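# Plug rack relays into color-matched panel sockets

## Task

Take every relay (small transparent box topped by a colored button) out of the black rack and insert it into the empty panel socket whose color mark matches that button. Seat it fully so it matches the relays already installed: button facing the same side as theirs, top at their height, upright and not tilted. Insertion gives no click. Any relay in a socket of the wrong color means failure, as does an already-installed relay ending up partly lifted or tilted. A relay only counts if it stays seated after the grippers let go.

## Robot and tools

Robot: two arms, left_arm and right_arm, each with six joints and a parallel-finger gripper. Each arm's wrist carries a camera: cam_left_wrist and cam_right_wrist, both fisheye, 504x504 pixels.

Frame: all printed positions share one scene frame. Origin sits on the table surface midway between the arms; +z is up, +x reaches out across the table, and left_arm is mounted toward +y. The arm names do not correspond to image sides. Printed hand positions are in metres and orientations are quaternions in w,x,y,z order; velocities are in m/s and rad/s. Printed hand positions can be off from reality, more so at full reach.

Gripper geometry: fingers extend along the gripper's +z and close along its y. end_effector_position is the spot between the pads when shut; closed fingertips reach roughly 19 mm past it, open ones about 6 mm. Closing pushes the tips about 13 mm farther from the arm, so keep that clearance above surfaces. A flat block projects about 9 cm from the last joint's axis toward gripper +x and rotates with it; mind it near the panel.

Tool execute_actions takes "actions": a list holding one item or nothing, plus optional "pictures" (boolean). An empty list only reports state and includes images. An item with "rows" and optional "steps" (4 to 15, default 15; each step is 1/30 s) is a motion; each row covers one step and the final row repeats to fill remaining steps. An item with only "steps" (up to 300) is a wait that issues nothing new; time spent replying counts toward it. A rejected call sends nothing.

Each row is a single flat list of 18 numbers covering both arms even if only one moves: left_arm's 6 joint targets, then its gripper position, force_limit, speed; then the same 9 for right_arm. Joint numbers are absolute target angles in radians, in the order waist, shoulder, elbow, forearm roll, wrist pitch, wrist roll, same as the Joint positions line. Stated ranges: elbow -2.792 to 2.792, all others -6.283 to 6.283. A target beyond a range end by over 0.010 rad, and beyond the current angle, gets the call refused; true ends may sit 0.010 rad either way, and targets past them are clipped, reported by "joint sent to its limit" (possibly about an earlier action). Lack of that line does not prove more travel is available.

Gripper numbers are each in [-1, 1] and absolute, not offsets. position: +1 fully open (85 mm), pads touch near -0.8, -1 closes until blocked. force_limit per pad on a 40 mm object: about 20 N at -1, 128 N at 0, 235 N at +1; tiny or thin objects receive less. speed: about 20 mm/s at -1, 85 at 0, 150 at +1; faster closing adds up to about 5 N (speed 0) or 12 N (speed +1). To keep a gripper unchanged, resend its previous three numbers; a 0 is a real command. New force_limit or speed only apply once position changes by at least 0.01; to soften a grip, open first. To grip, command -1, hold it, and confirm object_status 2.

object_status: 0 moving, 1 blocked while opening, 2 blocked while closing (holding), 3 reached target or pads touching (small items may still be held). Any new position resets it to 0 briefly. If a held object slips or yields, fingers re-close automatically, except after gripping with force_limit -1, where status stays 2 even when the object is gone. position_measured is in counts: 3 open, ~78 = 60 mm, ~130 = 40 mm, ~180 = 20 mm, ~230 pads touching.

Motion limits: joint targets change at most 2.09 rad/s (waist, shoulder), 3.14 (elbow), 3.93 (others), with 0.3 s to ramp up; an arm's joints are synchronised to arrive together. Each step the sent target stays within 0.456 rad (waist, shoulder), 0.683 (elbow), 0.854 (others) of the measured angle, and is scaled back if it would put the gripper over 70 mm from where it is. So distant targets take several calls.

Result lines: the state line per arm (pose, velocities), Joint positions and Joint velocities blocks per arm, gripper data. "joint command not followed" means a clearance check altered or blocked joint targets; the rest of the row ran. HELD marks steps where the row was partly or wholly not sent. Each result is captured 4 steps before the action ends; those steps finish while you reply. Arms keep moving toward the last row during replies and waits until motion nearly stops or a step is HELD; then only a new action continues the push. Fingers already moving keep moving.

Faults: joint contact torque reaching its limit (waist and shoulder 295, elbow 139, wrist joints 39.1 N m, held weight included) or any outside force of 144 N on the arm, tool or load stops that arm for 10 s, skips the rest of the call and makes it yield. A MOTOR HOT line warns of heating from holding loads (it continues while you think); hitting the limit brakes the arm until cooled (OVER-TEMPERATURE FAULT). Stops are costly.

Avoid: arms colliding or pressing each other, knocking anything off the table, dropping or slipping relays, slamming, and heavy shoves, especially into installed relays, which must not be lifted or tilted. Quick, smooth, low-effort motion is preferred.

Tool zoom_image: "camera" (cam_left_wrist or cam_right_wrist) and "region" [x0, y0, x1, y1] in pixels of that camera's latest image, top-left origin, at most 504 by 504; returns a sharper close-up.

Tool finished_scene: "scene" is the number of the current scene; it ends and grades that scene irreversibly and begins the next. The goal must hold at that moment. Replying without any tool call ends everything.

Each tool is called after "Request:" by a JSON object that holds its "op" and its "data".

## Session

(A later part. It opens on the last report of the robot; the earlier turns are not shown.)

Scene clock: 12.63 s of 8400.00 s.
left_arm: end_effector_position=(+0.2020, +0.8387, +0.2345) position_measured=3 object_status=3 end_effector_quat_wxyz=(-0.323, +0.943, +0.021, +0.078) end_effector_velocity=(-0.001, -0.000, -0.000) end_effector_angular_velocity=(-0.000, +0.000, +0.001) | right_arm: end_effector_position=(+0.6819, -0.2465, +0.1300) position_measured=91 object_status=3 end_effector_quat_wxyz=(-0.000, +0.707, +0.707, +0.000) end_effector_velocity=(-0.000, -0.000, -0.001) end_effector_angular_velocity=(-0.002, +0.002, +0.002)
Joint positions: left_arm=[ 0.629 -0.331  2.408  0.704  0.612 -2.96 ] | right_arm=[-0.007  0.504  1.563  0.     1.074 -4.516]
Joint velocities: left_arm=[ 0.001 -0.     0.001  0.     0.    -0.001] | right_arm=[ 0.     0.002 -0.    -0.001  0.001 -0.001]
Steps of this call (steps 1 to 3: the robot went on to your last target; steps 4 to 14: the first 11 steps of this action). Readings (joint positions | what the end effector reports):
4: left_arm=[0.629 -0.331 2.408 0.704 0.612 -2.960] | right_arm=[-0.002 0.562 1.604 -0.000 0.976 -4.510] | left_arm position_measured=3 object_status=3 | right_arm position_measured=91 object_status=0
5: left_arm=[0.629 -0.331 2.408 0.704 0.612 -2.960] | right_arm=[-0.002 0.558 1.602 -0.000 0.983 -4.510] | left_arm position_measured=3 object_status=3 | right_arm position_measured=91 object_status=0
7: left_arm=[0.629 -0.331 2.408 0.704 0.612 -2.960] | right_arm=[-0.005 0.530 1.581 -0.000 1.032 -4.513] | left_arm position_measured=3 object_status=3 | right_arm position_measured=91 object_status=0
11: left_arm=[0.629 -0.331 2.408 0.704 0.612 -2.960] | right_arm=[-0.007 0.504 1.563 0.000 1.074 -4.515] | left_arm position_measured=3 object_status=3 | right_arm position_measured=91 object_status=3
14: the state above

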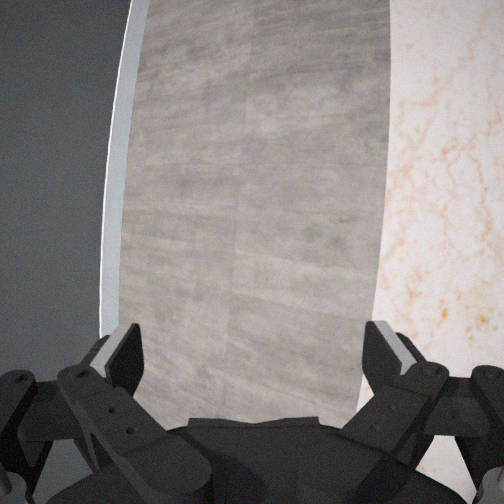

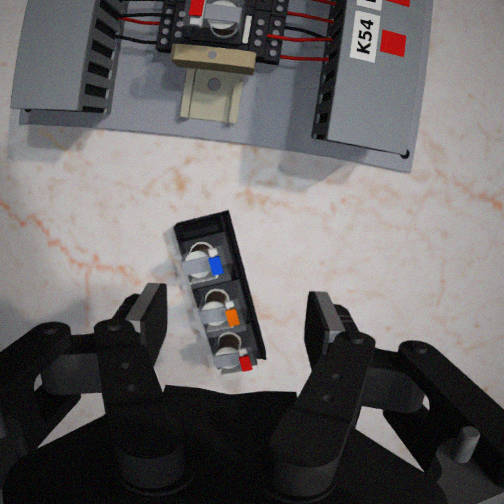

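Request:
{"op": "execute_actions", "data": {"actions": [{"rows":[[0.629,-0.331,2.408,0.704,0.612,-2.96,1,0,0,-0.0056,0.49,1.61,0,1.04,-4.8242,0.3,-0.6,0.3],[0.629,-0.331,2.408,0.704,0.612,-2.96,1,0,0,-0.0056,0.49,1.61,0,1.04,-4.8242,0.3,-0.6,0.3],[0.629,-0.331,2.408,0.704,0.612,-2.96,1,0,0,-0.0056,0.49,1.61,0,1.04,-4.8242,0.3,-0.6,0.3],[0.629,-0.331,2.408,0.704,0.612,-2.96,1,0,0,-0.0056,0.49,1.61,0,1.04,-4.8242,0.3,-0.6,0.3],[0.629,-0.331,2.408,0.704,0.612,-2.96,1,0,0,-0.0056,0.5208,1.6514,0,0.9694,-4.8242,0.3,-0.6,0.3]],"steps":15}]}}

Request:
{"op": "execute_actions", "data": {"actions": [{"steps":8}], "pictures": true}}

Scene clock: 13.43 s of 8400.00 s.
left_arm: end_effector_position=(+0.2020, +0.8387, +0.2345) position_measured=3 object_status=3 end_effector_quat_wxyz=(-0.323, +0.943, +0.021, +0.078) end_effector_velocity=(-0.000, +0.001, +0.000) end_effector_angular_velocity=(+0.000, -0.001, +0.001) | right_arm: end_effector_position=(+0.6604, -0.2496, +0.0745) position_measured=91 object_status=3 end_effector_quat_wxyz=(-0.000, +0.590, +0.808, -0.000) end_effector_velocity=(+0.016, +0.003, +0.005) end_effector_angular_velocity=(+0.008, -0.037, +0.016)
Joint positions: left_arm=[ 0.629 -0.331  2.408  0.704  0.612 -2.96 ] | right_arm=[-0.006  0.521  1.651 -0.     0.97  -4.824]
Joint velocities: left_arm=[ 0.002  0.     0.    -0.    -0.002 -0.   ] | right_arm=[-0.     0.001 -0.014  0.    -0.025 -0.017]
Steps of this call (steps 1 to 4: the last 4 steps of your previous action; steps 5 to 13: the robot went on to your last target; steps 14 to 24: the first 11 steps of this action). Readings (joint positions | what the end effector reports):
14: left_arm=[0.629 -0.331 2.408 0.704 0.612 -2.960] | right_arm=[-0.007 0.504 1.563 -0.000 1.074 -4.516] | left_arm position_measured=3 object_status=3 | right_arm position_measured=91 object_status=3
15: left_arm=[0.629 -0.331 2.408 0.704 0.612 -2.960] | right_arm=[-0.007 0.504 1.564 -0.000 1.074 -4.523] | left_arm position_measured=3 object_status=3 | right_arm position_measured=91 object_status=3
17: left_arm=[0.629 -0.331 2.408 0.704 0.612 -2.960] | right_arm=[-0.007 0.502 1.573 0.000 1.068 -4.579] | left_arm position_measured=3 object_status=3 | right_arm position_measured=91 object_status=3
21: left_arm=[0.629 -0.331 2.408 0.704 0.612 -2.960] | right_arm=[-0.006 0.506 1.627 -0.000 1.011 -4.784] | left_arm position_measured=3 object_status=3 | right_arm position_measured=91 object_status=3
24: the state above

Scene clock: 13.70 s of 8400.00 s.
left_arm: end_effector_position=(+0.2020, +0.8387, +0.2345) position_measured=3 object_status=3 end_effector_quat_wxyz=(-0.323, +0.943, +0.021, +0.078) end_effector_velocity=(+0.000, +0.001, +0.001) end_effector_angular_velocity=(+0.001, -0.001, +0.001) | right_arm: end_effector_position=(+0.6605, -0.2495, +0.0747) position_measured=91 object_status=3 end_effector_quat_wxyz=(-0.000, +0.589, +0.808, -0.000) end_effector_velocity=(-0.000, -0.000, +0.001) end_effector_angular_velocity=(-0.000, -0.001, +0.000)
Joint positions: left_arm=[ 0.629 -0.331  2.408  0.704  0.612 -2.96 ] | right_arm=[-0.006  0.521  1.651 -0.     0.969 -4.824]
Joint velocities: left_arm=[ 0.001  0.    -0.001  0.    -0.001 -0.   ] | right_arm=[-0.    -0.001  0.001 -0.    -0.    -0.   ]
Kept back: nothing.
Steps of this call (steps 1 to 4: the last 4 steps of your previous action; steps 5 to 8: the robot went on to your last target). Readings (joint positions | what the end effector reports):
1: left_arm=[0.629 -0.331 2.408 0.704 0.612 -2.960] | right_arm=[-0.006 0.521 1.651 -0.000 0.970 -4.824] | left_arm position_measured=3 object_status=3 | right_arm position_measured=91 object_status=3
2: left_arm=[0.629 -0.331 2.408 0.704 0.612 -2.960] | right_arm=[-0.006 0.521 1.651 -0.000 0.970 -4.824] | left_arm position_measured=3 object_status=3 | right_arm position_measured=91 object_status=3
4: left_arm=[0.629 -0.331 2.408 0.704 0.612 -2.960] | right_arm=[-0.006 0.521 1.651 -0.000 0.969 -4.824] | left_arm position_measured=3 object_status=3 | right_arm position_measured=91 object_status=3
8: the state above

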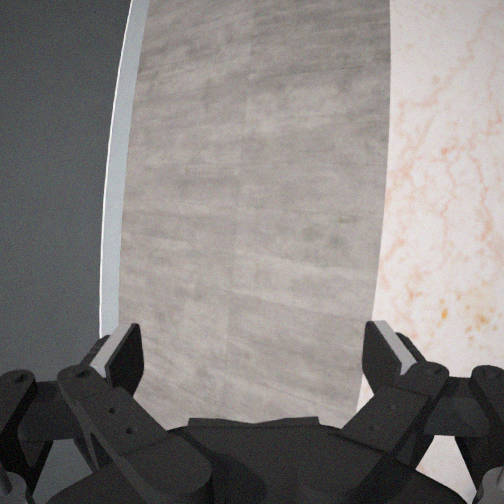

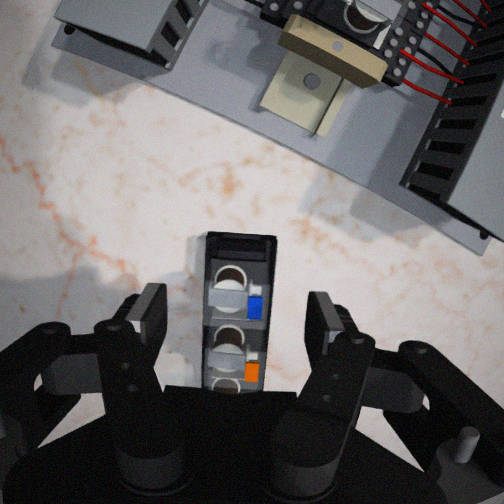

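Request:
{"op": "execute_actions", "data": {"actions": [{"rows":[[0.629,-0.331,2.408,0.704,0.612,-2.96,1,0,0,-0.0056,0.5463,1.6678,0,0.9275,-4.8242,0.3,-0.6,0.3]],"steps":12}], "pictures": true}}

Scene clock: 14.07 s of 8400.00 s.
left_arm: end_effector_position=(+0.2020, +0.8387, +0.2345) position_measured=3 object_status=3 end_effector_quat_wxyz=(-0.323, +0.943, +0.021, +0.078) end_effector_velocity=(+0.000, +0.000, +0.000) end_effector_angular_velocity=(+0.000, -0.000, +0.000) | right_arm: end_effector_position=(+0.6605, -0.2494, +0.0476) position_measured=91 object_status=3 end_effector_quat_wxyz=(-0.000, +0.589, +0.808, -0.000) end_effector_velocity=(-0.000, -0.000, -0.001) end_effector_angular_velocity=(-0.000, +0.001, -0.001)
Joint positions: left_arm=[ 0.629 -0.331  2.408  0.704  0.612 -2.96 ] | right_arm=[-0.006  0.547  1.668  0.     0.928 -4.824]
Joint velocities: left_arm=[ 0.     0.    -0.001  0.     0.     0.   ] | right_arm=[-0.     0.001  0.     0.     0.     0.   ]
Steps of this call (steps 1 to 3: the robot went on to your last target; steps 4 to 11: the first 8 steps of this action). Readings (joint positions | what the end effector reports):
4: left_arm=[0.629 -0.331 2.408 0.704 0.612 -2.960] | right_arm=[-0.006 0.521 1.651 0.000 0.969 -4.824] | left_arm position_measured=3 object_status=3 | right_arm position_measured=91 object_status=3
5: left_arm=[0.629 -0.331 2.408 0.704 0.612 -2.960] | right_arm=[-0.006 0.524 1.653 0.000 0.963 -4.824] | left_arm position_measured=3 object_status=3 | right_arm position_measured=91 object_status=3
7: left_arm=[0.629 -0.331 2.408 0.704 0.612 -2.960] | right_arm=[-0.006 0.543 1.667 0.000 0.932 -4.824] | left_arm position_measured=3 object_status=3 | right_arm position_measured=91 object_status=3
11: the state above

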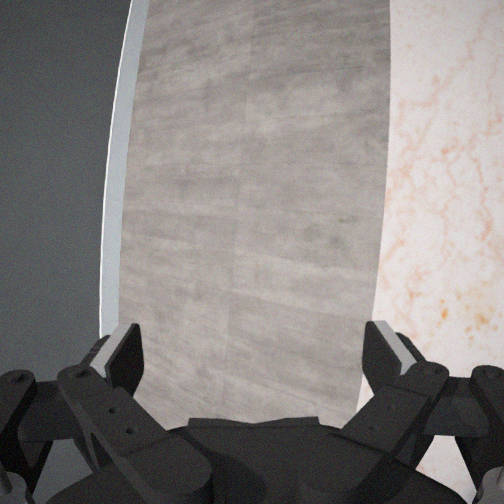

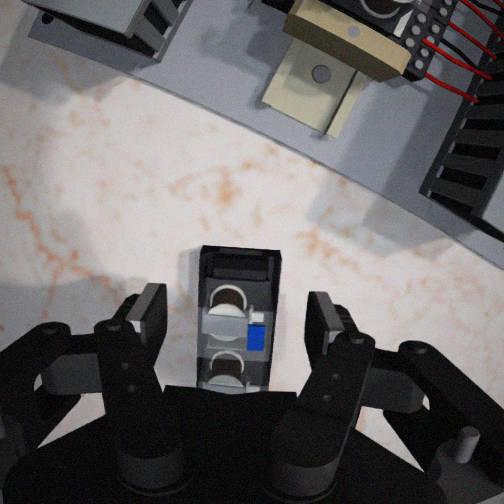

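Request:
{"op": "execute_actions", "data": {"actions": [{"rows":[[0.629,-0.331,2.408,0.704,0.612,-2.96,1,0,0,-0.0056,0.5521,1.6714,0,0.9181,-4.8242,0.3,-0.6,0.3],[0.629,-0.331,2.408,0.704,0.612,-2.96,1,0,0,-0.0056,0.5521,1.6714,0,0.9181,-4.8242,0.3,-0.6,0.3],[0.629,-0.331,2.408,0.704,0.612,-2.96,1,0,0,-0.0056,0.5521,1.6714,0,0.9181,-4.8242,0.3,-0.6,0.3],[0.629,-0.331,2.408,0.704,0.612,-2.96,1,0,0,-0.0056,0.5521,1.6714,0,0.9181,-4.8242,-1,-0.6,0]],"steps":15}]}}

Request:
{"op": "execute_actions", "data": {"actions": [{"steps":14}], "pictures": true}}

Scene clock: 14.73 s of 8400.00 s.
left_arm: end_effector_position=(+0.2020, +0.8387, +0.2345) position_measured=3 object_status=3 end_effector_quat_wxyz=(-0.323, +0.943, +0.021, +0.078) end_effector_velocity=(-0.000, +0.000, -0.000) end_effector_angular_velocity=(-0.000, -0.000, +0.001) | right_arm: end_effector_position=(+0.6604, -0.2495, +0.0419) position_measured=129 object_status=0 end_effector_quat_wxyz=(+0.000, +0.589, +0.808, +0.000) end_effector_velocity=(-0.000, +0.000, -0.002) end_effector_angular_velocity=(-0.001, +0.002, +0.001)
Joint positions: left_arm=[ 0.629 -0.331  2.408  0.704  0.612 -2.96 ] | right_arm=[-0.006  0.552  1.671  0.     0.918 -4.824]
Joint velocities: left_arm=[ 0.001  0.     0.     0.    -0.    -0.   ] | right_arm=[ 0.001  0.002 -0.    -0.    -0.    -0.   ]
Steps of this call (steps 1 to 4: the last 4 steps of your previous action; steps 5 to 9: the robot went on to your last target; steps 10 to 20: the first 11 steps of this action). Readings (joint positions | what the end effector reports):
10: left_arm=[0.629 -0.331 2.408 0.704 0.612 -2.960] | right_arm=[-0.006 0.546 1.668 0.000 0.927 -4.824] | left_arm position_measured=3 object_status=3 | right_arm position_measured=91 object_status=3
11: left_arm=[0.629 -0.331 2.408 0.704 0.612 -2.960] | right_arm=[-0.006 0.548 1.669 0.000 0.922 -4.824] | left_arm position_measured=3 object_status=3 | right_arm position_measured=91 object_status=3
13: left_arm=[0.629 -0.331 2.408 0.704 0.612 -2.960] | right_arm=[-0.006 0.552 1.672 0.000 0.918 -4.824] | left_arm position_measured=3 object_status=3 | right_arm position_measured=91 object_status=0
17: left_arm=[0.629 -0.331 2.408 0.704 0.612 -2.960] | right_arm=[-0.006 0.552 1.671 0.000 0.918 -4.824] | left_arm position_measured=3 object_status=3 | right_arm position_measured=107 object_status=0
20: the state above

Scene clock: 15.20 s of 8400.00 s.
left_arm: end_effector_position=(+0.2020, +0.8387, +0.2345) position_measured=3 object_status=3 end_effector_quat_wxyz=(-0.323, +0.943, +0.021, +0.078) end_effector_velocity=(+0.000, +0.000, +0.000) end_effector_angular_velocity=(+0.000, -0.001, +0.000) | right_arm: end_effector_position=(+0.6604, -0.2495, +0.0418) position_measured=164 object_status=2 end_effector_quat_wxyz=(+0.000, +0.589, +0.808, +0.000) end_effector_velocity=(+0.000, -0.001, -0.001) end_effector_angular_velocity=(-0.001, +0.001, -0.000)
Joint positions: left_arm=[ 0.629 -0.331  2.408  0.704  0.612 -2.96 ] | right_arm=[-0.006  0.552  1.671  0.     0.918 -4.824]
Joint velocities: left_arm=[ 0. -0. -0. -0. -0. -0.] | right_arm=[-0.001  0.001 -0.    -0.    -0.     0.   ]
Kept back: nothing.
Steps of this call (steps 1 to 4: the last 4 steps of your previous action; steps 5 to 14: the robot went on to your last target). Readings (joint positions | what the end effector reports):
1: left_arm=[0.629 -0.331 2.408 0.704 0.612 -2.960] | right_arm=[-0.006 0.552 1.671 0.000 0.918 -4.824] | left_arm position_measured=3 object_status=3 | right_arm position_measured=136 object_status=0
2: left_arm=[0.629 -0.331 2.408 0.704 0.612 -2.960] | right_arm=[-0.006 0.552 1.671 0.000 0.918 -4.824] | left_arm position_measured=3 object_status=3 | right_arm position_measured=144 object_status=0
4: left_arm=[0.629 -0.331 2.408 0.704 0.612 -2.960] | right_arm=[-0.006 0.552 1.671 0.000 0.918 -4.824] | left_arm position_measured=3 object_status=3 | right_arm position_measured=159 object_status=0
8: left_arm=[0.629 -0.331 2.408 0.704 0.612 -2.960] | right_arm=[-0.006 0.552 1.671 0.000 0.918 -4.824] | left_arm position_measured=3 object_status=3 | right_arm position_measured=164 object_status=0
14: the state above

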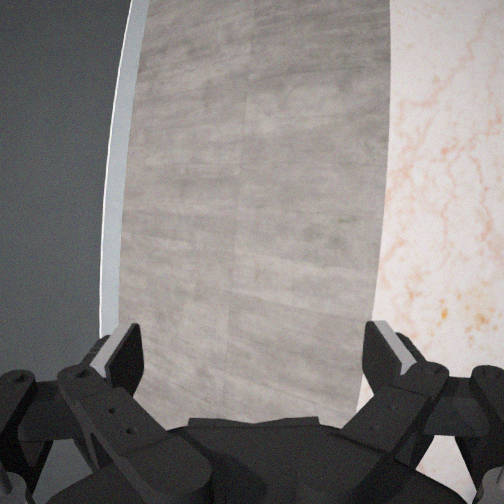

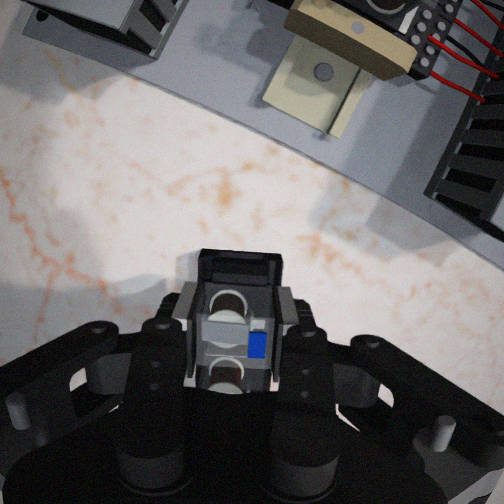

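Request:
{"op": "execute_actions", "data": {"actions": [{"rows":[[0.629,-0.331,2.408,0.704,0.612,-2.96,1,0,0,-0.0056,0.5463,1.6678,0,0.9275,-4.8242,-1,-0.6,0],[0.629,-0.331,2.408,0.704,0.612,-2.96,1,0,0,-0.0056,0.54,1.664,0,0.9376,-4.8242,-1,-0.6,0],[0.629,-0.331,2.408,0.704,0.612,-2.96,1,0,0,-0.0056,0.534,1.66,0,0.9476,-4.8242,-1,-0.6,0],[0.629,-0.331,2.408,0.704,0.612,-2.96,1,0,0,-0.0056,0.5274,1.6556,0,0.9586,-4.8242,-1,-0.6,0],[0.629,-0.331,2.408,0.704,0.612,-2.96,1,0,0,-0.0056,0.5208,1.6514,0,0.9694,-4.8242,-1,-0.6,0],[0.629,-0.331,2.408,0.704,0.612,-2.96,1,0,0,-0.0056,0.5208,1.6514,0,0.9694,-4.8242,-1,-0.6,0],[0.629,-0.331,2.408,0.704,0.612,-2.96,1,0,0,-0.0056,0.51,1.643,0,0.9886,-4.8242,-1,-0.6,0]],"steps":12}], "pictures": true}}

Scene clock: 15.83 s of 8400.00 s.
left_arm: end_effector_position=(+0.2020, +0.8387, +0.2345) position_measured=3 object_status=3 end_effector_quat_wxyz=(-0.323, +0.943, +0.021, +0.078) end_effector_velocity=(-0.001, +0.000, -0.000) end_effector_angular_velocity=(-0.000, +0.001, +0.003) | right_arm: end_effector_position=(+0.6603, -0.2495, +0.0791) position_measured=164 object_status=2 end_effector_quat_wxyz=(-0.000, +0.589, +0.808, -0.000) end_effector_velocity=(-0.025, -0.005, +0.175) end_effector_angular_velocity=(-0.017, +0.081, +0.001)
Joint positions: left_arm=[ 0.629 -0.331  2.408  0.704  0.612 -2.96 ] | right_arm=[-0.006  0.517  1.649 -0.     0.977 -4.824]
Joint velocities: left_arm=[ 0.003 -0.     0.    -0.     0.001 -0.   ] | right_arm=[ 0.001 -0.16  -0.114 -0.001  0.356 -0.   ]
Steps of this call (steps 1 to 11: the robot went on to your last target; steps 12 to 19: the first 8 steps of this action). Readings (joint positions | what the end effector reports):
12: left_arm=[0.629 -0.331 2.408 0.704 0.612 -2.960] | right_arm=[-0.006 0.552 1.671 0.000 0.918 -4.824] | left_arm position_measured=3 object_status=3 | right_arm position_measured=164 object_status=2
13: left_arm=[0.629 -0.331 2.408 0.704 0.612 -2.960] | right_arm=[-0.006 0.550 1.670 -0.000 0.922 -4.824] | left_arm position_measured=3 object_status=3 | right_arm position_measured=164 object_status=2
15: left_arm=[0.629 -0.331 2.408 0.704 0.612 -2.960] | right_arm=[-0.006 0.538 1.662 -0.000 0.941 -4.824] | left_arm position_measured=3 object_status=3 | right_arm position_measured=164 object_status=2
19: the state above

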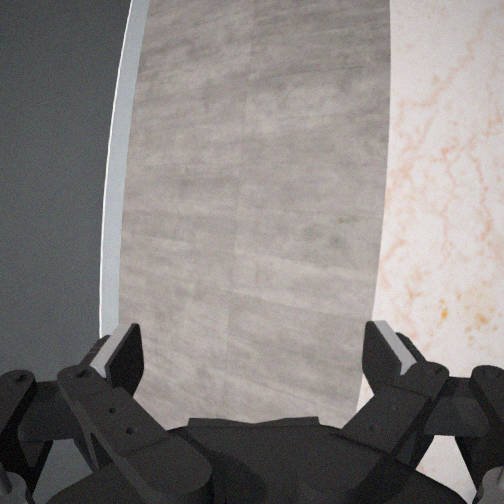

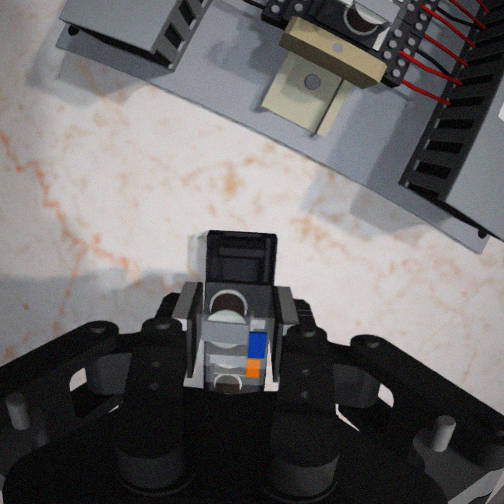

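Request:
{"op": "execute_actions", "data": {"actions": [{"rows":[[0.629,-0.331,2.408,0.704,0.612,-2.96,1,0,0,-0.0056,0.4583,1.5953,0,1.088,-4.5,-1,-0.6,0],[0.629,-0.331,2.408,0.704,0.612,-2.96,1,0,0,-0.0056,0.4583,1.5953,0,1.088,-4.2,-1,-0.6,0],[0.629,-0.331,2.408,0.704,0.612,-2.96,1,0,0,-0.0056,0.4583,1.5953,0,1.088,-4.0,-1,-0.6,0],[0.629,-0.331,2.408,0.704,0.612,-2.96,1,0,0,-0.0056,0.4583,1.5953,0,1.088,-3.8,-1,-0.6,0],[0.629,-0.331,2.408,0.704,0.612,-2.96,1,0,0,-0.0056,0.4583,1.5953,0,1.088,-3.6,-1,-0.6,0],[0.629,-0.331,2.408,0.704,0.612,-2.96,1,0,0,0.2152,0.5709,1.3756,0,1.1951,-1.0514,-1,-0.6,0]],"steps":15}]}}

Request:
{"op": "execute_actions", "data": {"actions": [{"steps":40}], "pictures": true}}

Scene clock: 16.83 s of 8400.00 s.
left_arm: end_effector_position=(+0.2020, +0.8387, +0.2345) position_measured=3 object_status=3 end_effector_quat_wxyz=(-0.323, +0.943, +0.021, +0.078) end_effector_velocity=(+0.000, -0.000, +0.000) end_effector_angular_velocity=(+0.000, +0.000, -0.001) | right_arm: end_effector_position=(+0.6728, -0.2062, +0.1323) position_measured=164 object_status=2 end_effector_quat_wxyz=(-0.001, +0.765, +0.644, -0.003) end_effector_velocity=(+0.057, +0.433, +0.094) end_effector_angular_velocity=(-0.012, -0.001, -1.556)
Joint positions: left_arm=[ 0.629 -0.331  2.408  0.704  0.612 -2.96 ] | right_arm=[ 0.045  0.507  1.553 -0.     1.087 -4.293]
Joint velocities: left_arm=[-0.    -0.    -0.     0.    -0.     0.001] | right_arm=[ 0.511  0.185 -0.489 -0.     0.306  2.067]
Steps of this call (steps 1 to 4: the last 4 steps of your previous action; steps 5 to 19: the robot went on to your last target; steps 20 to 30: the first 11 steps of this action). Readings (joint positions | what the end effector reports):
20: left_arm=[0.629 -0.331 2.408 0.704 0.612 -2.960] | right_arm=[-0.006 0.510 1.643 -0.000 0.989 -4.824] | left_arm position_measured=3 object_status=3 | right_arm position_measured=164 object_status=2
21: left_arm=[0.629 -0.331 2.408 0.704 0.612 -2.960] | right_arm=[-0.006 0.509 1.642 -0.000 0.991 -4.818] | left_arm position_measured=3 object_status=3 | right_arm position_measured=164 object_status=2
23: left_arm=[0.629 -0.331 2.408 0.704 0.612 -2.960] | right_arm=[-0.006 0.502 1.635 -0.000 1.005 -4.761] | left_arm position_measured=3 object_status=3 | right_arm position_measured=164 object_status=2
27: left_arm=[0.629 -0.331 2.408 0.704 0.612 -2.960] | right_arm=[-0.001 0.489 1.609 -0.000 1.052 -4.494] | left_arm position_measured=3 object_status=3 | right_arm position_measured=164 object_status=2
30: the state above

Scene clock: 18.17 s of 8400.00 s.
left_arm: end_effector_position=(+0.2020, +0.8387, +0.2345) position_measured=3 object_status=3 end_effector_quat_wxyz=(-0.323, +0.943, +0.021, +0.078) end_effector_velocity=(-0.000, +0.000, +0.000) end_effector_angular_velocity=(+0.000, -0.000, +0.000) | right_arm: end_effector_position=(+0.6800, -0.0554, +0.1699) position_measured=164 object_status=2 end_effector_quat_wxyz=(-0.000, -0.671, +0.742, +0.000) end_effector_velocity=(-0.000, +0.000, -0.000) end_effector_angular_velocity=(-0.000, +0.000, -0.000)
Joint positions: left_arm=[ 0.629 -0.331  2.408  0.704  0.612 -2.96 ] | right_arm=[ 0.215  0.571  1.376 -0.     1.195 -1.051]
Joint velocities: left_arm=[ 0.001 -0.    -0.     0.    -0.     0.   ] | right_arm=[ 0.     0.    -0.    -0.     0.     0.001]
Kept back: nothing.
Steps of this call (steps 1 to 4: the last 4 steps of your previous action; steps 5 to 40: the robot went on to your last target). Readings (joint positions | what the end effector reports):
1: left_arm=[0.629 -0.331 2.408 0.704 0.612 -2.960] | right_arm=[0.061 0.513 1.537 -0.000 1.097 -4.221] | left_arm position_measured=3 object_status=3 | right_arm position_measured=164 object_status=2
2: left_arm=[0.629 -0.331 2.408 0.704 0.612 -2.960] | right_arm=[0.076 0.519 1.521 -0.000 1.107 -4.145] | left_arm position_measured=3 object_status=3 | right_arm position_measured=164 object_status=2
4: left_arm=[0.629 -0.331 2.408 0.704 0.612 -2.960] | right_arm=[0.106 0.530 1.490 -0.000 1.125 -3.976] | left_arm position_measured=3 object_status=3 | right_arm position_measured=164 object_status=2
8: left_arm=[0.629 -0.331 2.408 0.704 0.612 -2.960] | right_arm=[0.157 0.549 1.436 -0.000 1.158 -3.560] | left_arm position_measured=3 object_status=3 | right_arm position_measured=164 object_status=2
40: the state above

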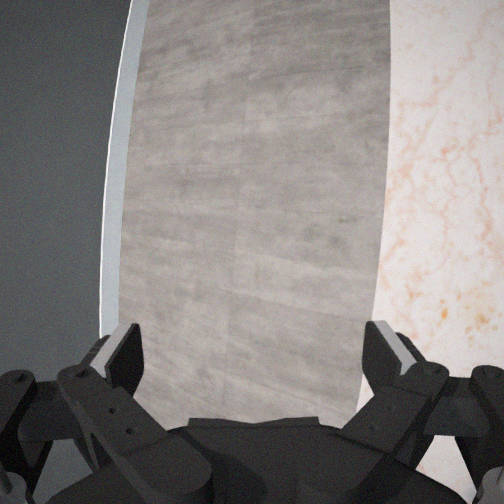

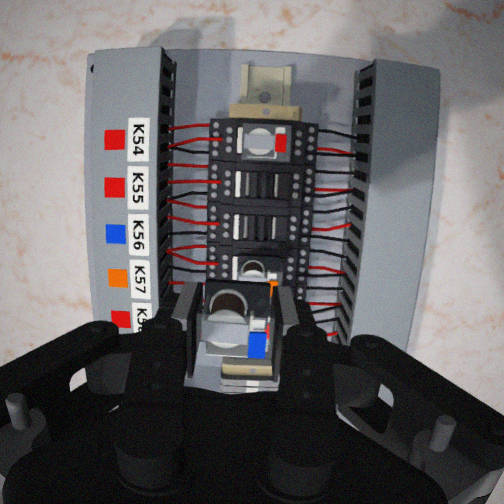

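Request:
{"op": "zoom_image", "data": {"camera": "cam_right_wrist", "region": [170, 100, 350, 360]}}

Region (170, 100, 350, 360) of cam_right_wrist's 504x504 image, scaled by 1.938, with more detail than that image has; it fills the left 349 columns of this view, and the rest is white.

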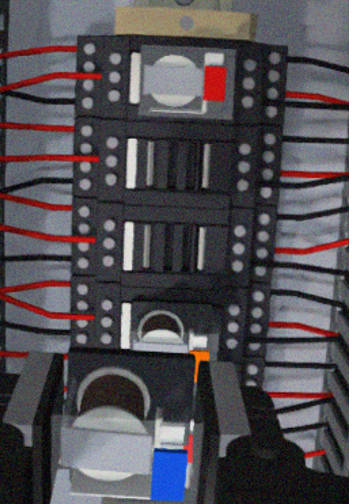

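Request:
{"op": "execute_actions", "data": {"actions": [{"rows":[[0.629,-0.331,2.408,0.704,0.612,-2.96,1,0,0,0.2129,0.5923,1.4581,0,1.0912,-1.0537,-1,-0.6,0]],"steps":15}], "pictures": true}}

Request:
{"op": "zoom_image", "data": {"camera": "cam_right_wrist", "region": [150, 120, 350, 380]}}

Scene clock: 19.03 s of 8400.00 s.
left_arm: end_effector_position=(+0.2020, +0.8387, +0.2345) position_measured=3 object_status=3 end_effector_quat_wxyz=(-0.323, +0.943, +0.021, +0.078) end_effector_velocity=(+0.000, -0.000, +0.000) end_effector_angular_velocity=(-0.000, -0.001, +0.001) | right_arm: end_effector_position=(+0.6691, -0.0624, +0.1096) position_measured=164 object_status=2 end_effector_quat_wxyz=(-0.000, -0.671, +0.742, +0.000) end_effector_velocity=(-0.002, -0.002, +0.000) end_effector_angular_velocity=(-0.000, +0.001, -0.001)
Joint positions: left_arm=[ 0.629 -0.331  2.408  0.704  0.612 -2.96 ] | right_arm=[ 0.213  0.593  1.458 -0.     1.091 -1.054]
Joint velocities: left_arm=[-0.    -0.    -0.    -0.     0.001 -0.001] | right_arm=[-0.001 -0.003  0.005  0.001 -0.001 -0.001]
Steps of this call (steps 1 to 15: the robot went on to your last target; steps 16 to 26: the first 11 steps of this action). Readings (joint positions | what the end effector reports):
16: left_arm=[0.629 -0.331 2.408 0.704 0.612 -2.960] | right_arm=[0.215 0.571 1.376 0.000 1.195 -1.051] | left_arm position_measured=3 object_status=3 | right_arm position_measured=164 object_status=2
17: left_arm=[0.629 -0.331 2.408 0.704 0.612 -2.960] | right_arm=[0.215 0.572 1.381 0.000 1.189 -1.051] | left_arm position_measured=3 object_status=3 | right_arm position_measured=164 object_status=2
19: left_arm=[0.629 -0.331 2.408 0.704 0.612 -2.960] | right_arm=[0.214 0.583 1.423 0.000 1.135 -1.052] | left_arm position_measured=3 object_status=3 | right_arm position_measured=164 object_status=2
23: left_arm=[0.629 -0.331 2.408 0.704 0.612 -2.960] | right_arm=[0.213 0.593 1.458 -0.000 1.092 -1.053] | left_arm position_measured=3 object_status=3 | right_arm position_measured=164 object_status=2
26: the state above

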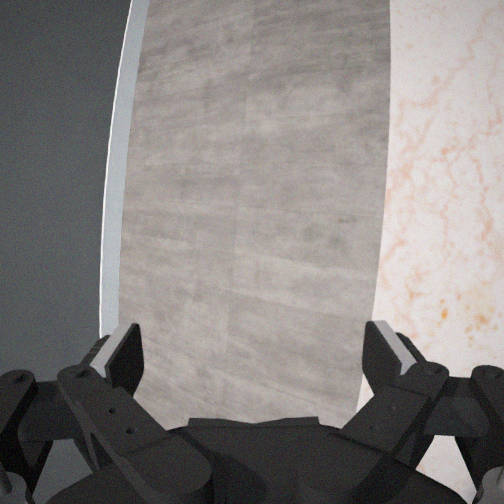

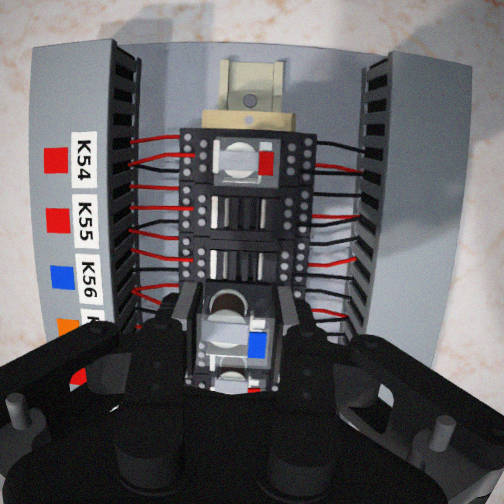

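Region (150, 120, 350, 380) of cam_right_wrist's 504x504 image, scaled by 1.938, with more detail than that image has; it fills the left 388 columns of this view, and the rest is white.

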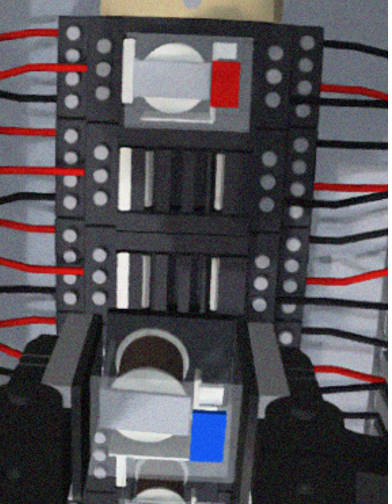

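Request:
{"op": "execute_actions", "data": {"actions": [{"rows":[[0.629,-0.331,2.408,0.704,0.612,-2.96,1,0,0,0.2126,0.6091,1.4801,0,1.0524,-1.0537,-1,-0.6,0]],"steps":15}], "pictures": true}}

Request:
{"op": "zoom_image", "data": {"camera": "cam_right_wrist", "region": [150, 120, 350, 380]}}

Scene clock: 19.97 s of 8400.00 s.
left_arm: end_effector_position=(+0.2020, +0.8387, +0.2345) position_measured=3 object_status=3 end_effector_quat_wxyz=(-0.323, +0.943, +0.021, +0.078) end_effector_velocity=(-0.000, +0.001, +0.001) end_effector_angular_velocity=(+0.001, -0.001, +0.000) | right_arm: end_effector_position=(+0.6676, -0.0634, +0.0848) position_measured=164 object_status=2 end_effector_quat_wxyz=(-0.000, -0.671, +0.742, -0.000) end_effector_velocity=(-0.000, +0.000, +0.001) end_effector_angular_velocity=(+0.000, -0.001, +0.001)
Joint positions: left_arm=[ 0.629 -0.331  2.408  0.704  0.612 -2.96 ] | right_arm=[ 0.213  0.609  1.48  -0.     1.052 -1.054]
Joint velocities: left_arm=[ 0.002 -0.    -0.001 -0.    -0.001  0.001] | right_arm=[ 0.001 -0.001 -0.    -0.     0.    -0.   ]
Steps of this call (steps 1 to 4: the last 4 steps of your previous action; steps 5 to 15: the robot went on to your last target; steps 16 to 17: nothing new was sent; steps 18 to 28: the first 11 steps of this action). Readings (joint positions | what the end effector reports):
18: left_arm=[0.629 -0.331 2.408 0.704 0.612 -2.960] | right_arm=[0.213 0.592 1.458 0.000 1.091 -1.054] | left_arm position_measured=3 object_status=3 | right_arm position_measured=164 object_status=2
19: left_arm=[0.629 -0.331 2.408 0.704 0.612 -2.960] | right_arm=[0.213 0.594 1.462 0.000 1.084 -1.054] | left_arm position_measured=3 object_status=3 | right_arm position_measured=164 object_status=2
21: left_arm=[0.629 -0.331 2.408 0.704 0.612 -2.960] | right_arm=[0.213 0.608 1.480 -0.000 1.055 -1.054] | left_arm position_measured=3 object_status=3 | right_arm position_measured=164 object_status=2
25: left_arm=[0.629 -0.331 2.408 0.704 0.612 -2.960] | right_arm=[0.213 0.609 1.480 -0.000 1.052 -1.054] | left_arm position_measured=3 object_status=3 | right_arm position_measured=164 object_status=2
28: the state above

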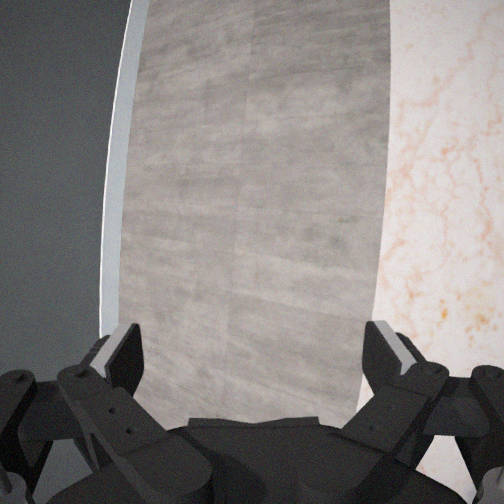

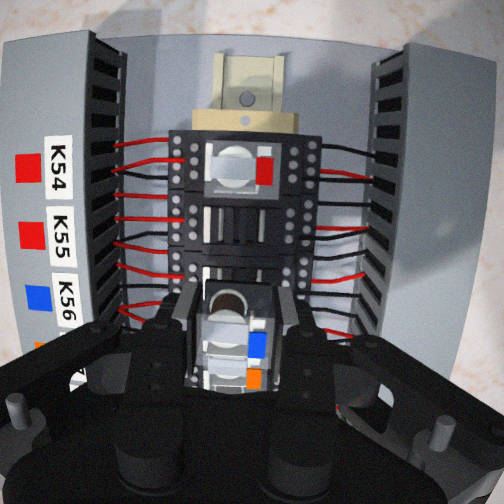

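Region (150, 120, 350, 380) of cam_right_wrist's 504x504 image, scaled by 1.938, with more detail than that image has; it fills the left 388 columns of this view, and the rest is white.

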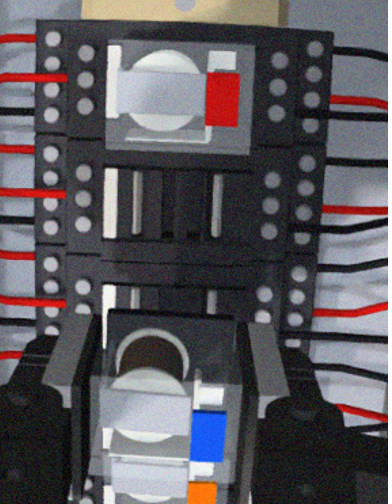

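Request:
{"op": "execute_actions", "data": {"actions": [{"rows":[[0.629,-0.331,2.408,0.704,0.612,-2.96,1,0,0,0.2126,0.613,1.4833,0,1.0453,-1.0537,-1,-0.6,0],[0.629,-0.331,2.408,0.704,0.612,-2.96,1,0,0,0.2126,0.613,1.4833,0,1.0453,-1.0537,-1,-0.6,0],[0.629,-0.331,2.408,0.704,0.612,-2.96,1,0,0,0.2126,0.617,1.4865,0,1.0381,-1.0537,-1,-0.6,0],[0.629,-0.331,2.408,0.704,0.612,-2.96,1,0,0,0.2126,0.617,1.4865,0,1.0381,-1.0537,-1,-0.6,0],[0.629,-0.331,2.408,0.704,0.612,-2.96,1,0,0,0.2126,0.6213,1.4898,0,1.0305,-1.0537,-1,-0.6,0]],"steps":15}], "pictures": true}}

Request:
{"op": "zoom_image", "data": {"camera": "cam_right_wrist", "region": [150, 120, 350, 380]}}

Scene clock: 20.93 s of 8400.00 s.
left_arm: end_effector_position=(+0.2020, +0.8387, +0.2345) position_measured=3 object_status=3 end_effector_quat_wxyz=(-0.323, +0.943, +0.021, +0.078) end_effector_velocity=(-0.000, +0.000, +0.000) end_effector_angular_velocity=(-0.000, -0.000, +0.001) | right_arm: end_effector_position=(+0.6674, -0.0633, +0.0699) position_measured=164 object_status=2 end_effector_quat_wxyz=(-0.000, -0.671, +0.742, +0.000) end_effector_velocity=(+0.000, -0.000, -0.000) end_effector_angular_velocity=(+0.000, -0.000, -0.001)
Joint positions: left_arm=[ 0.629 -0.331  2.408  0.704  0.612 -2.96 ] | right_arm=[ 0.213  0.621  1.49   0.     1.031 -1.054]
Joint velocities: left_arm=[ 0.001  0.    -0.     0.     0.    -0.001] | right_arm=[-0.  0.  0.  0. -0.  0.]
Steps of this call (steps 1 to 4: the last 4 steps of your previous action; steps 5 to 15: the robot went on to your last target; steps 16 to 18: nothing new was sent; steps 19 to 29: the first 11 steps of this action). Readings (joint positions | what the end effector reports):
19: left_arm=[0.629 -0.331 2.408 0.704 0.612 -2.960] | right_arm=[0.213 0.609 1.480 0.000 1.052 -1.054] | left_arm position_measured=3 object_status=3 | right_arm position_measured=164 object_status=2
20: left_arm=[0.629 -0.331 2.408 0.704 0.612 -2.960] | right_arm=[0.213 0.611 1.482 0.000 1.048 -1.054] | left_arm position_measured=3 object_status=3 | right_arm position_measured=164 object_status=2
22: left_arm=[0.629 -0.331 2.408 0.704 0.612 -2.960] | right_arm=[0.213 0.615 1.485 0.000 1.041 -1.054] | left_arm position_measured=3 object_status=3 | right_arm position_measured=164 object_status=2
26: left_arm=[0.629 -0.331 2.408 0.704 0.612 -2.960] | right_arm=[0.213 0.621 1.490 0.000 1.031 -1.054] | left_arm position_measured=3 object_status=3 | right_arm position_measured=164 object_status=2
29: the state above

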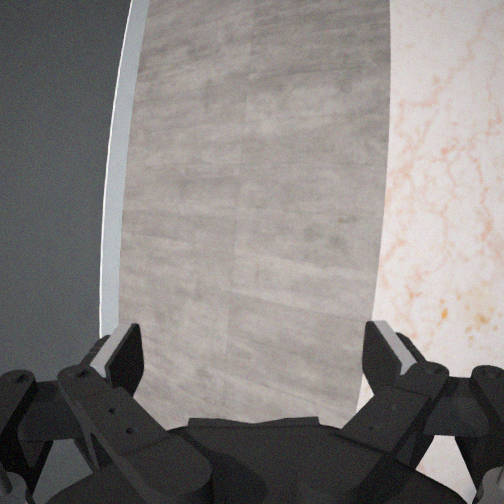

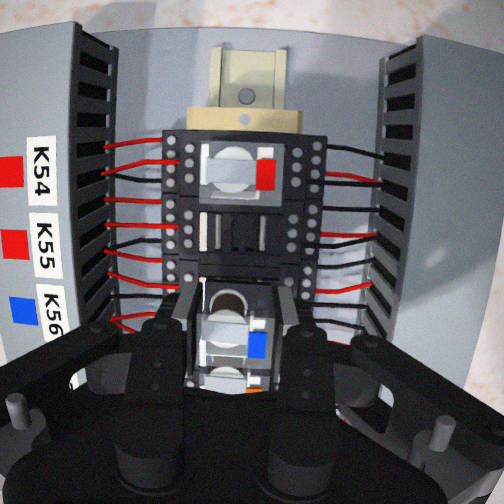

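Region (150, 120, 350, 380) of cam_right_wrist's 504x504 image, scaled by 1.938, with more detail than that image has; it fills the left 388 columns of this view, and the rest is white.

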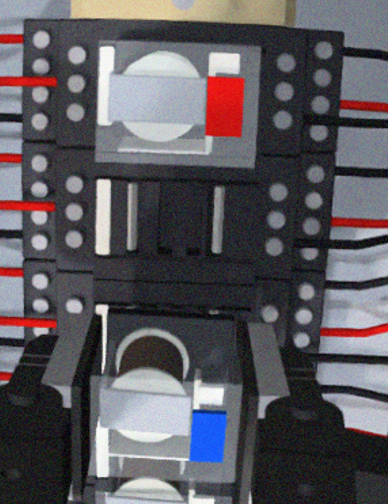

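Request:
{"op": "execute_actions", "data": {"actions": [{"rows":[[0.629,-0.331,2.408,0.704,0.612,-2.96,1,0,0,0.2126,0.6229,1.4911,0,1.0276,-1.0537,-1,-0.6,0],[0.629,-0.331,2.408,0.704,0.612,-2.96,1,0,0,0.2126,0.6229,1.4911,0,1.0276,-1.0537,-1,-0.6,0],[0.629,-0.331,2.408,0.704,0.612,-2.96,1,0,0,0.2126,0.6246,1.4924,0,1.0247,-1.0537,-1,-0.6,0],[0.629,-0.331,2.408,0.704,0.612,-2.96,1,0,0,0.2126,0.6246,1.4924,0,1.0247,-1.0537,-1,-0.6,0],[0.629,-0.331,2.408,0.704,0.612,-2.96,1,0,0,0.2126,0.6262,1.4937,0,1.0217,-1.0537,-1,-0.6,0],[0.629,-0.331,2.408,0.704,0.612,-2.96,1,0,0,0.2126,0.6262,1.4937,0,1.0217,-1.0537,-1,-0.6,0],[0.629,-0.331,2.408,0.704,0.612,-2.96,1,0,0,0.2126,0.6278,1.495,0,1.0188,-1.0537,-1,-0.6,0],[0.629,-0.331,2.408,0.704,0.612,-2.96,1,0,0,0.2126,0.6278,1.495,0,1.0188,-1.0537,-1,-0.6,0],[0.629,-0.331,2.408,0.704,0.612,-2.96,1,0,0,0.2126,0.6294,1.4963,0,1.0159,-1.0537,-1,-0.6,0]],"steps":15}], "pictures": true}}

Request:
{"op": "zoom_image", "data": {"camera": "cam_right_wrist", "region": [150, 120, 350, 400]}}

Scene clock: 21.63 s of 8400.00 s.
left_arm: end_effector_position=(+0.2020, +0.8387, +0.2345) position_measured=3 object_status=3 end_effector_quat_wxyz=(-0.323, +0.943, +0.021, +0.078) end_effector_velocity=(+0.000, +0.000, +0.000) end_effector_angular_velocity=(+0.000, -0.001, +0.000) | right_arm: end_effector_position=(+0.6676, -0.0634, +0.0612) position_measured=164 object_status=2 end_effector_quat_wxyz=(+0.000, -0.671, +0.742, -0.000) end_effector_velocity=(-0.002, -0.000, -0.002) end_effector_angular_velocity=(+0.001, -0.003, +0.000)
Joint positions: left_arm=[ 0.629 -0.331  2.408  0.704  0.612 -2.96 ] | right_arm=[ 0.213  0.628  1.496 -0.     1.017 -1.054]
Joint velocities: left_arm=[-0.     0.    -0.     0.    -0.001 -0.001] | right_arm=[ 0.001 -0.001  0.007  0.    -0.009  0.   ]
Steps of this call (steps 1 to 4: the last 4 steps of your previous action; steps 5 to 10: the robot went on to your last target; steps 11 to 21: the first 11 steps of this action). Readings (joint positions | what the end effector reports):
11: left_arm=[0.629 -0.331 2.408 0.704 0.612 -2.960] | right_arm=[0.213 0.621 1.490 0.000 1.030 -1.054] | left_arm position_measured=3 object_status=3 | right_arm position_measured=164 object_status=2
12: left_arm=[0.629 -0.331 2.408 0.704 0.612 -2.960] | right_arm=[0.213 0.622 1.490 0.000 1.029 -1.054] | left_arm position_measured=3 object_status=3 | right_arm position_measured=164 object_status=2
14: left_arm=[0.629 -0.331 2.408 0.704 0.612 -2.960] | right_arm=[0.213 0.624 1.492 -0.000 1.026 -1.054] | left_arm position_measured=3 object_status=3 | right_arm position_measured=164 object_status=2
18: left_arm=[0.629 -0.331 2.408 0.704 0.612 -2.960] | right_arm=[0.213 0.627 1.495 -0.000 1.019 -1.054] | left_arm position_measured=3 object_status=3 | right_arm position_measured=164 object_status=2
21: the state above

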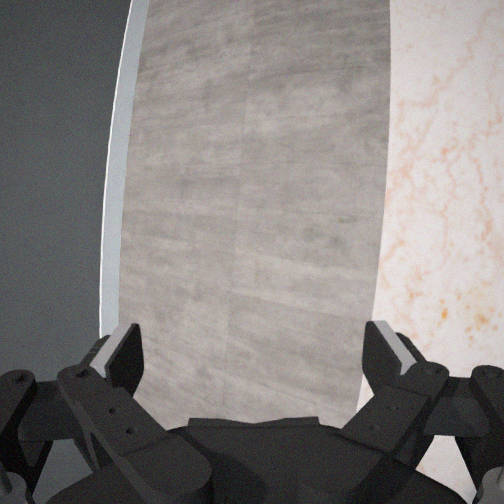

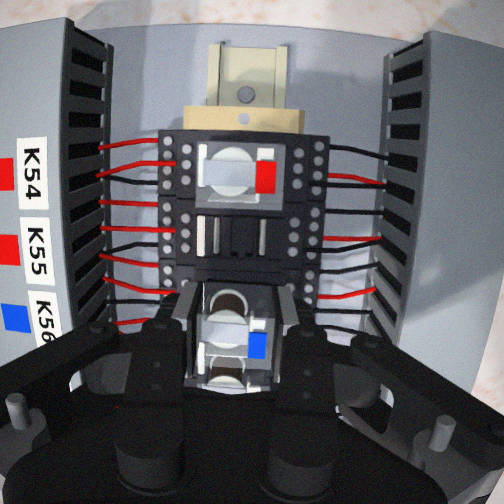

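Region (150, 120, 350, 400) of cam_right_wrist's 504x504 image, scaled by 1.800, with more detail than that image has; it fills the left 360 columns of this view, and the rest is white.

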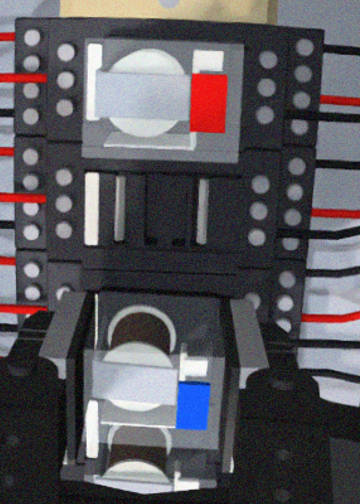

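Request:
{"op": "execute_actions", "data": {"actions": [{"rows":[[0.629,-0.331,2.408,0.704,0.612,-2.96,1,0,0,0.2126,0.631,1.4976,0,1.013,-1.0537,-1,-0.6,0],[0.629,-0.331,2.408,0.704,0.612,-2.96,1,0,0,0.2126,0.631,1.4976,0,1.013,-1.0537,-1,-0.6,0],[0.629,-0.331,2.408,0.704,0.612,-2.96,1,0,0,0.2126,0.631,1.4976,0,1.013,-1.0537,-1,-0.6,0],[0.629,-0.331,2.408,0.704,0.612,-2.96,1,0,0,0.2126,0.6327,1.4989,0,1.01,-1.0537,-1,-0.6,0],[0.629,-0.331,2.408,0.704,0.612,-2.96,1,0,0,0.2126,0.6327,1.4989,0,1.01,-1.0537,-1,-0.6,0],[0.629,-0.331,2.408,0.704,0.612,-2.96,1,0,0,0.2126,0.6327,1.4989,0,1.01,-1.0537,-1,-0.6,0],[0.629,-0.331,2.408,0.704,0.612,-2.96,1,0,0,0.2126,0.6343,1.5002,0,1.0071,-1.0537,-1,-0.6,0]],"steps":15}], "pictures": true}}

Request:
{"op": "zoom_image", "data": {"camera": "cam_right_wrist", "region": [150, 120, 350, 400]}}

Scene clock: 31.87 s of 8400.00 s.
left_arm: end_effector_position=(+0.2020, +0.8387, +0.2345) position_measured=3 object_status=3 end_effector_quat_wxyz=(-0.323, +0.943, +0.021, +0.078) end_effector_velocity=(+0.000, -0.000, -0.000) end_effector_angular_velocity=(+0.000, +0.001, -0.002) | right_arm: end_effector_position=(+0.6681, -0.0632, +0.0623) position_measured=164 object_status=2 end_effector_quat_wxyz=(+0.001, -0.671, +0.742, -0.000) end_effector_velocity=(-0.000, +0.000, +0.001) end_effector_angular_velocity=(+0.000, -0.001, +0.001)
Joint positions: left_arm=[ 0.629 -0.331  2.408  0.704  0.612 -2.96 ] | right_arm=[ 0.213  0.628  1.495 -0.     1.017 -1.054]
Joint velocities: left_arm=[-0.    -0.     0.001 -0.    -0.001  0.001] | right_arm=[ 0.001 -0.001  0.    -0.     0.    -0.   ]
FORCE FAULT: contact force on the right arm reached its limit, and that arm stopped for 10 seconds. The contact can be on any part of that arm, not only on its tool. That arm's remaining commands of this call were not run. That arm holds still and accepts commands again. Move the arm away from the contact; if what it grips holds it there, let go first. Pushing or pulling that hard again can fault the arm again.
Kept back: nothing.
The stop of the right arm began at step 7 of this call (marked STOPPED below). From that step on that arm followed nothing that you had sent. 15 of its steps, steps kept back included, did not run and will not run. The other arm was sent all steps of this action in this call, none kept back. Nothing is kept back now, and the robot has no last target.
Steps of this call (steps 1 to 4: the last 4 steps of your previous action; steps 5 to 8: the robot went on to your last target; steps 9 to 19: the first 11 steps of this action; steps 20 to 23: the last 4 steps of this action, not kept back; steps 24 to 307: the stop continued). Readings (joint positions | what the end effector reports):
1: left_arm=[0.629 -0.331 2.408 0.704 0.612 -2.960] | right_arm=[0.213 0.628 1.496 -0.000 1.016 -1.054] | left_arm position_measured=3 object_status=3 | right_arm position_measured=164 object_status=2
2: left_arm=[0.629 -0.331 2.408 0.704 0.612 -2.960] | right_arm=[0.213 0.628 1.496 -0.000 1.016 -1.054] | left_arm position_measured=3 object_status=3 | right_arm position_measured=164 object_status=2
4: left_arm=[0.629 -0.331 2.408 0.704 0.612 -2.960] | right_arm=[0.213 0.629 1.496 -0.000 1.016 -1.054] | left_arm position_measured=3 object_status=3 | right_arm position_measured=164 object_status=2
7: left_arm=[0.629 -0.331 2.408 0.704 0.612 -2.960] | right_arm=[0.213 0.628 1.495 -0.000 1.016 -1.054] | left_arm position_measured=3 object_status=3 | right_arm position_measured=164 object_status=2 STOPPED (the right arm)
8: left_arm=[0.629 -0.331 2.408 0.704 0.612 -2.960] | right_arm=[0.213 0.628 1.495 -0.000 1.017 -1.054] | left_arm position_measured=3 object_status=3 | right_arm position_measured=164 object_status=2
307: the state above

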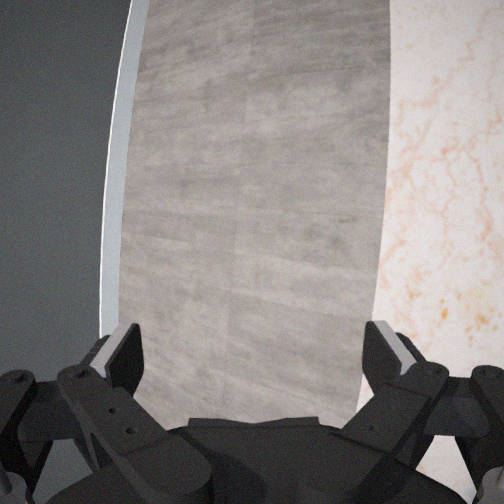

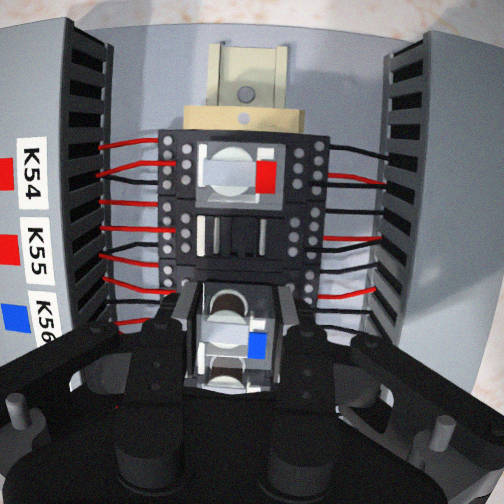

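Region (150, 120, 350, 400) of cam_right_wrist's 504x504 image, scaled by 1.800, with more detail than that image has; it fills the left 360 columns of this view, and the rest is white.

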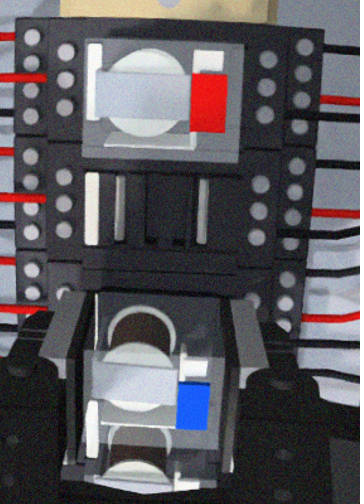

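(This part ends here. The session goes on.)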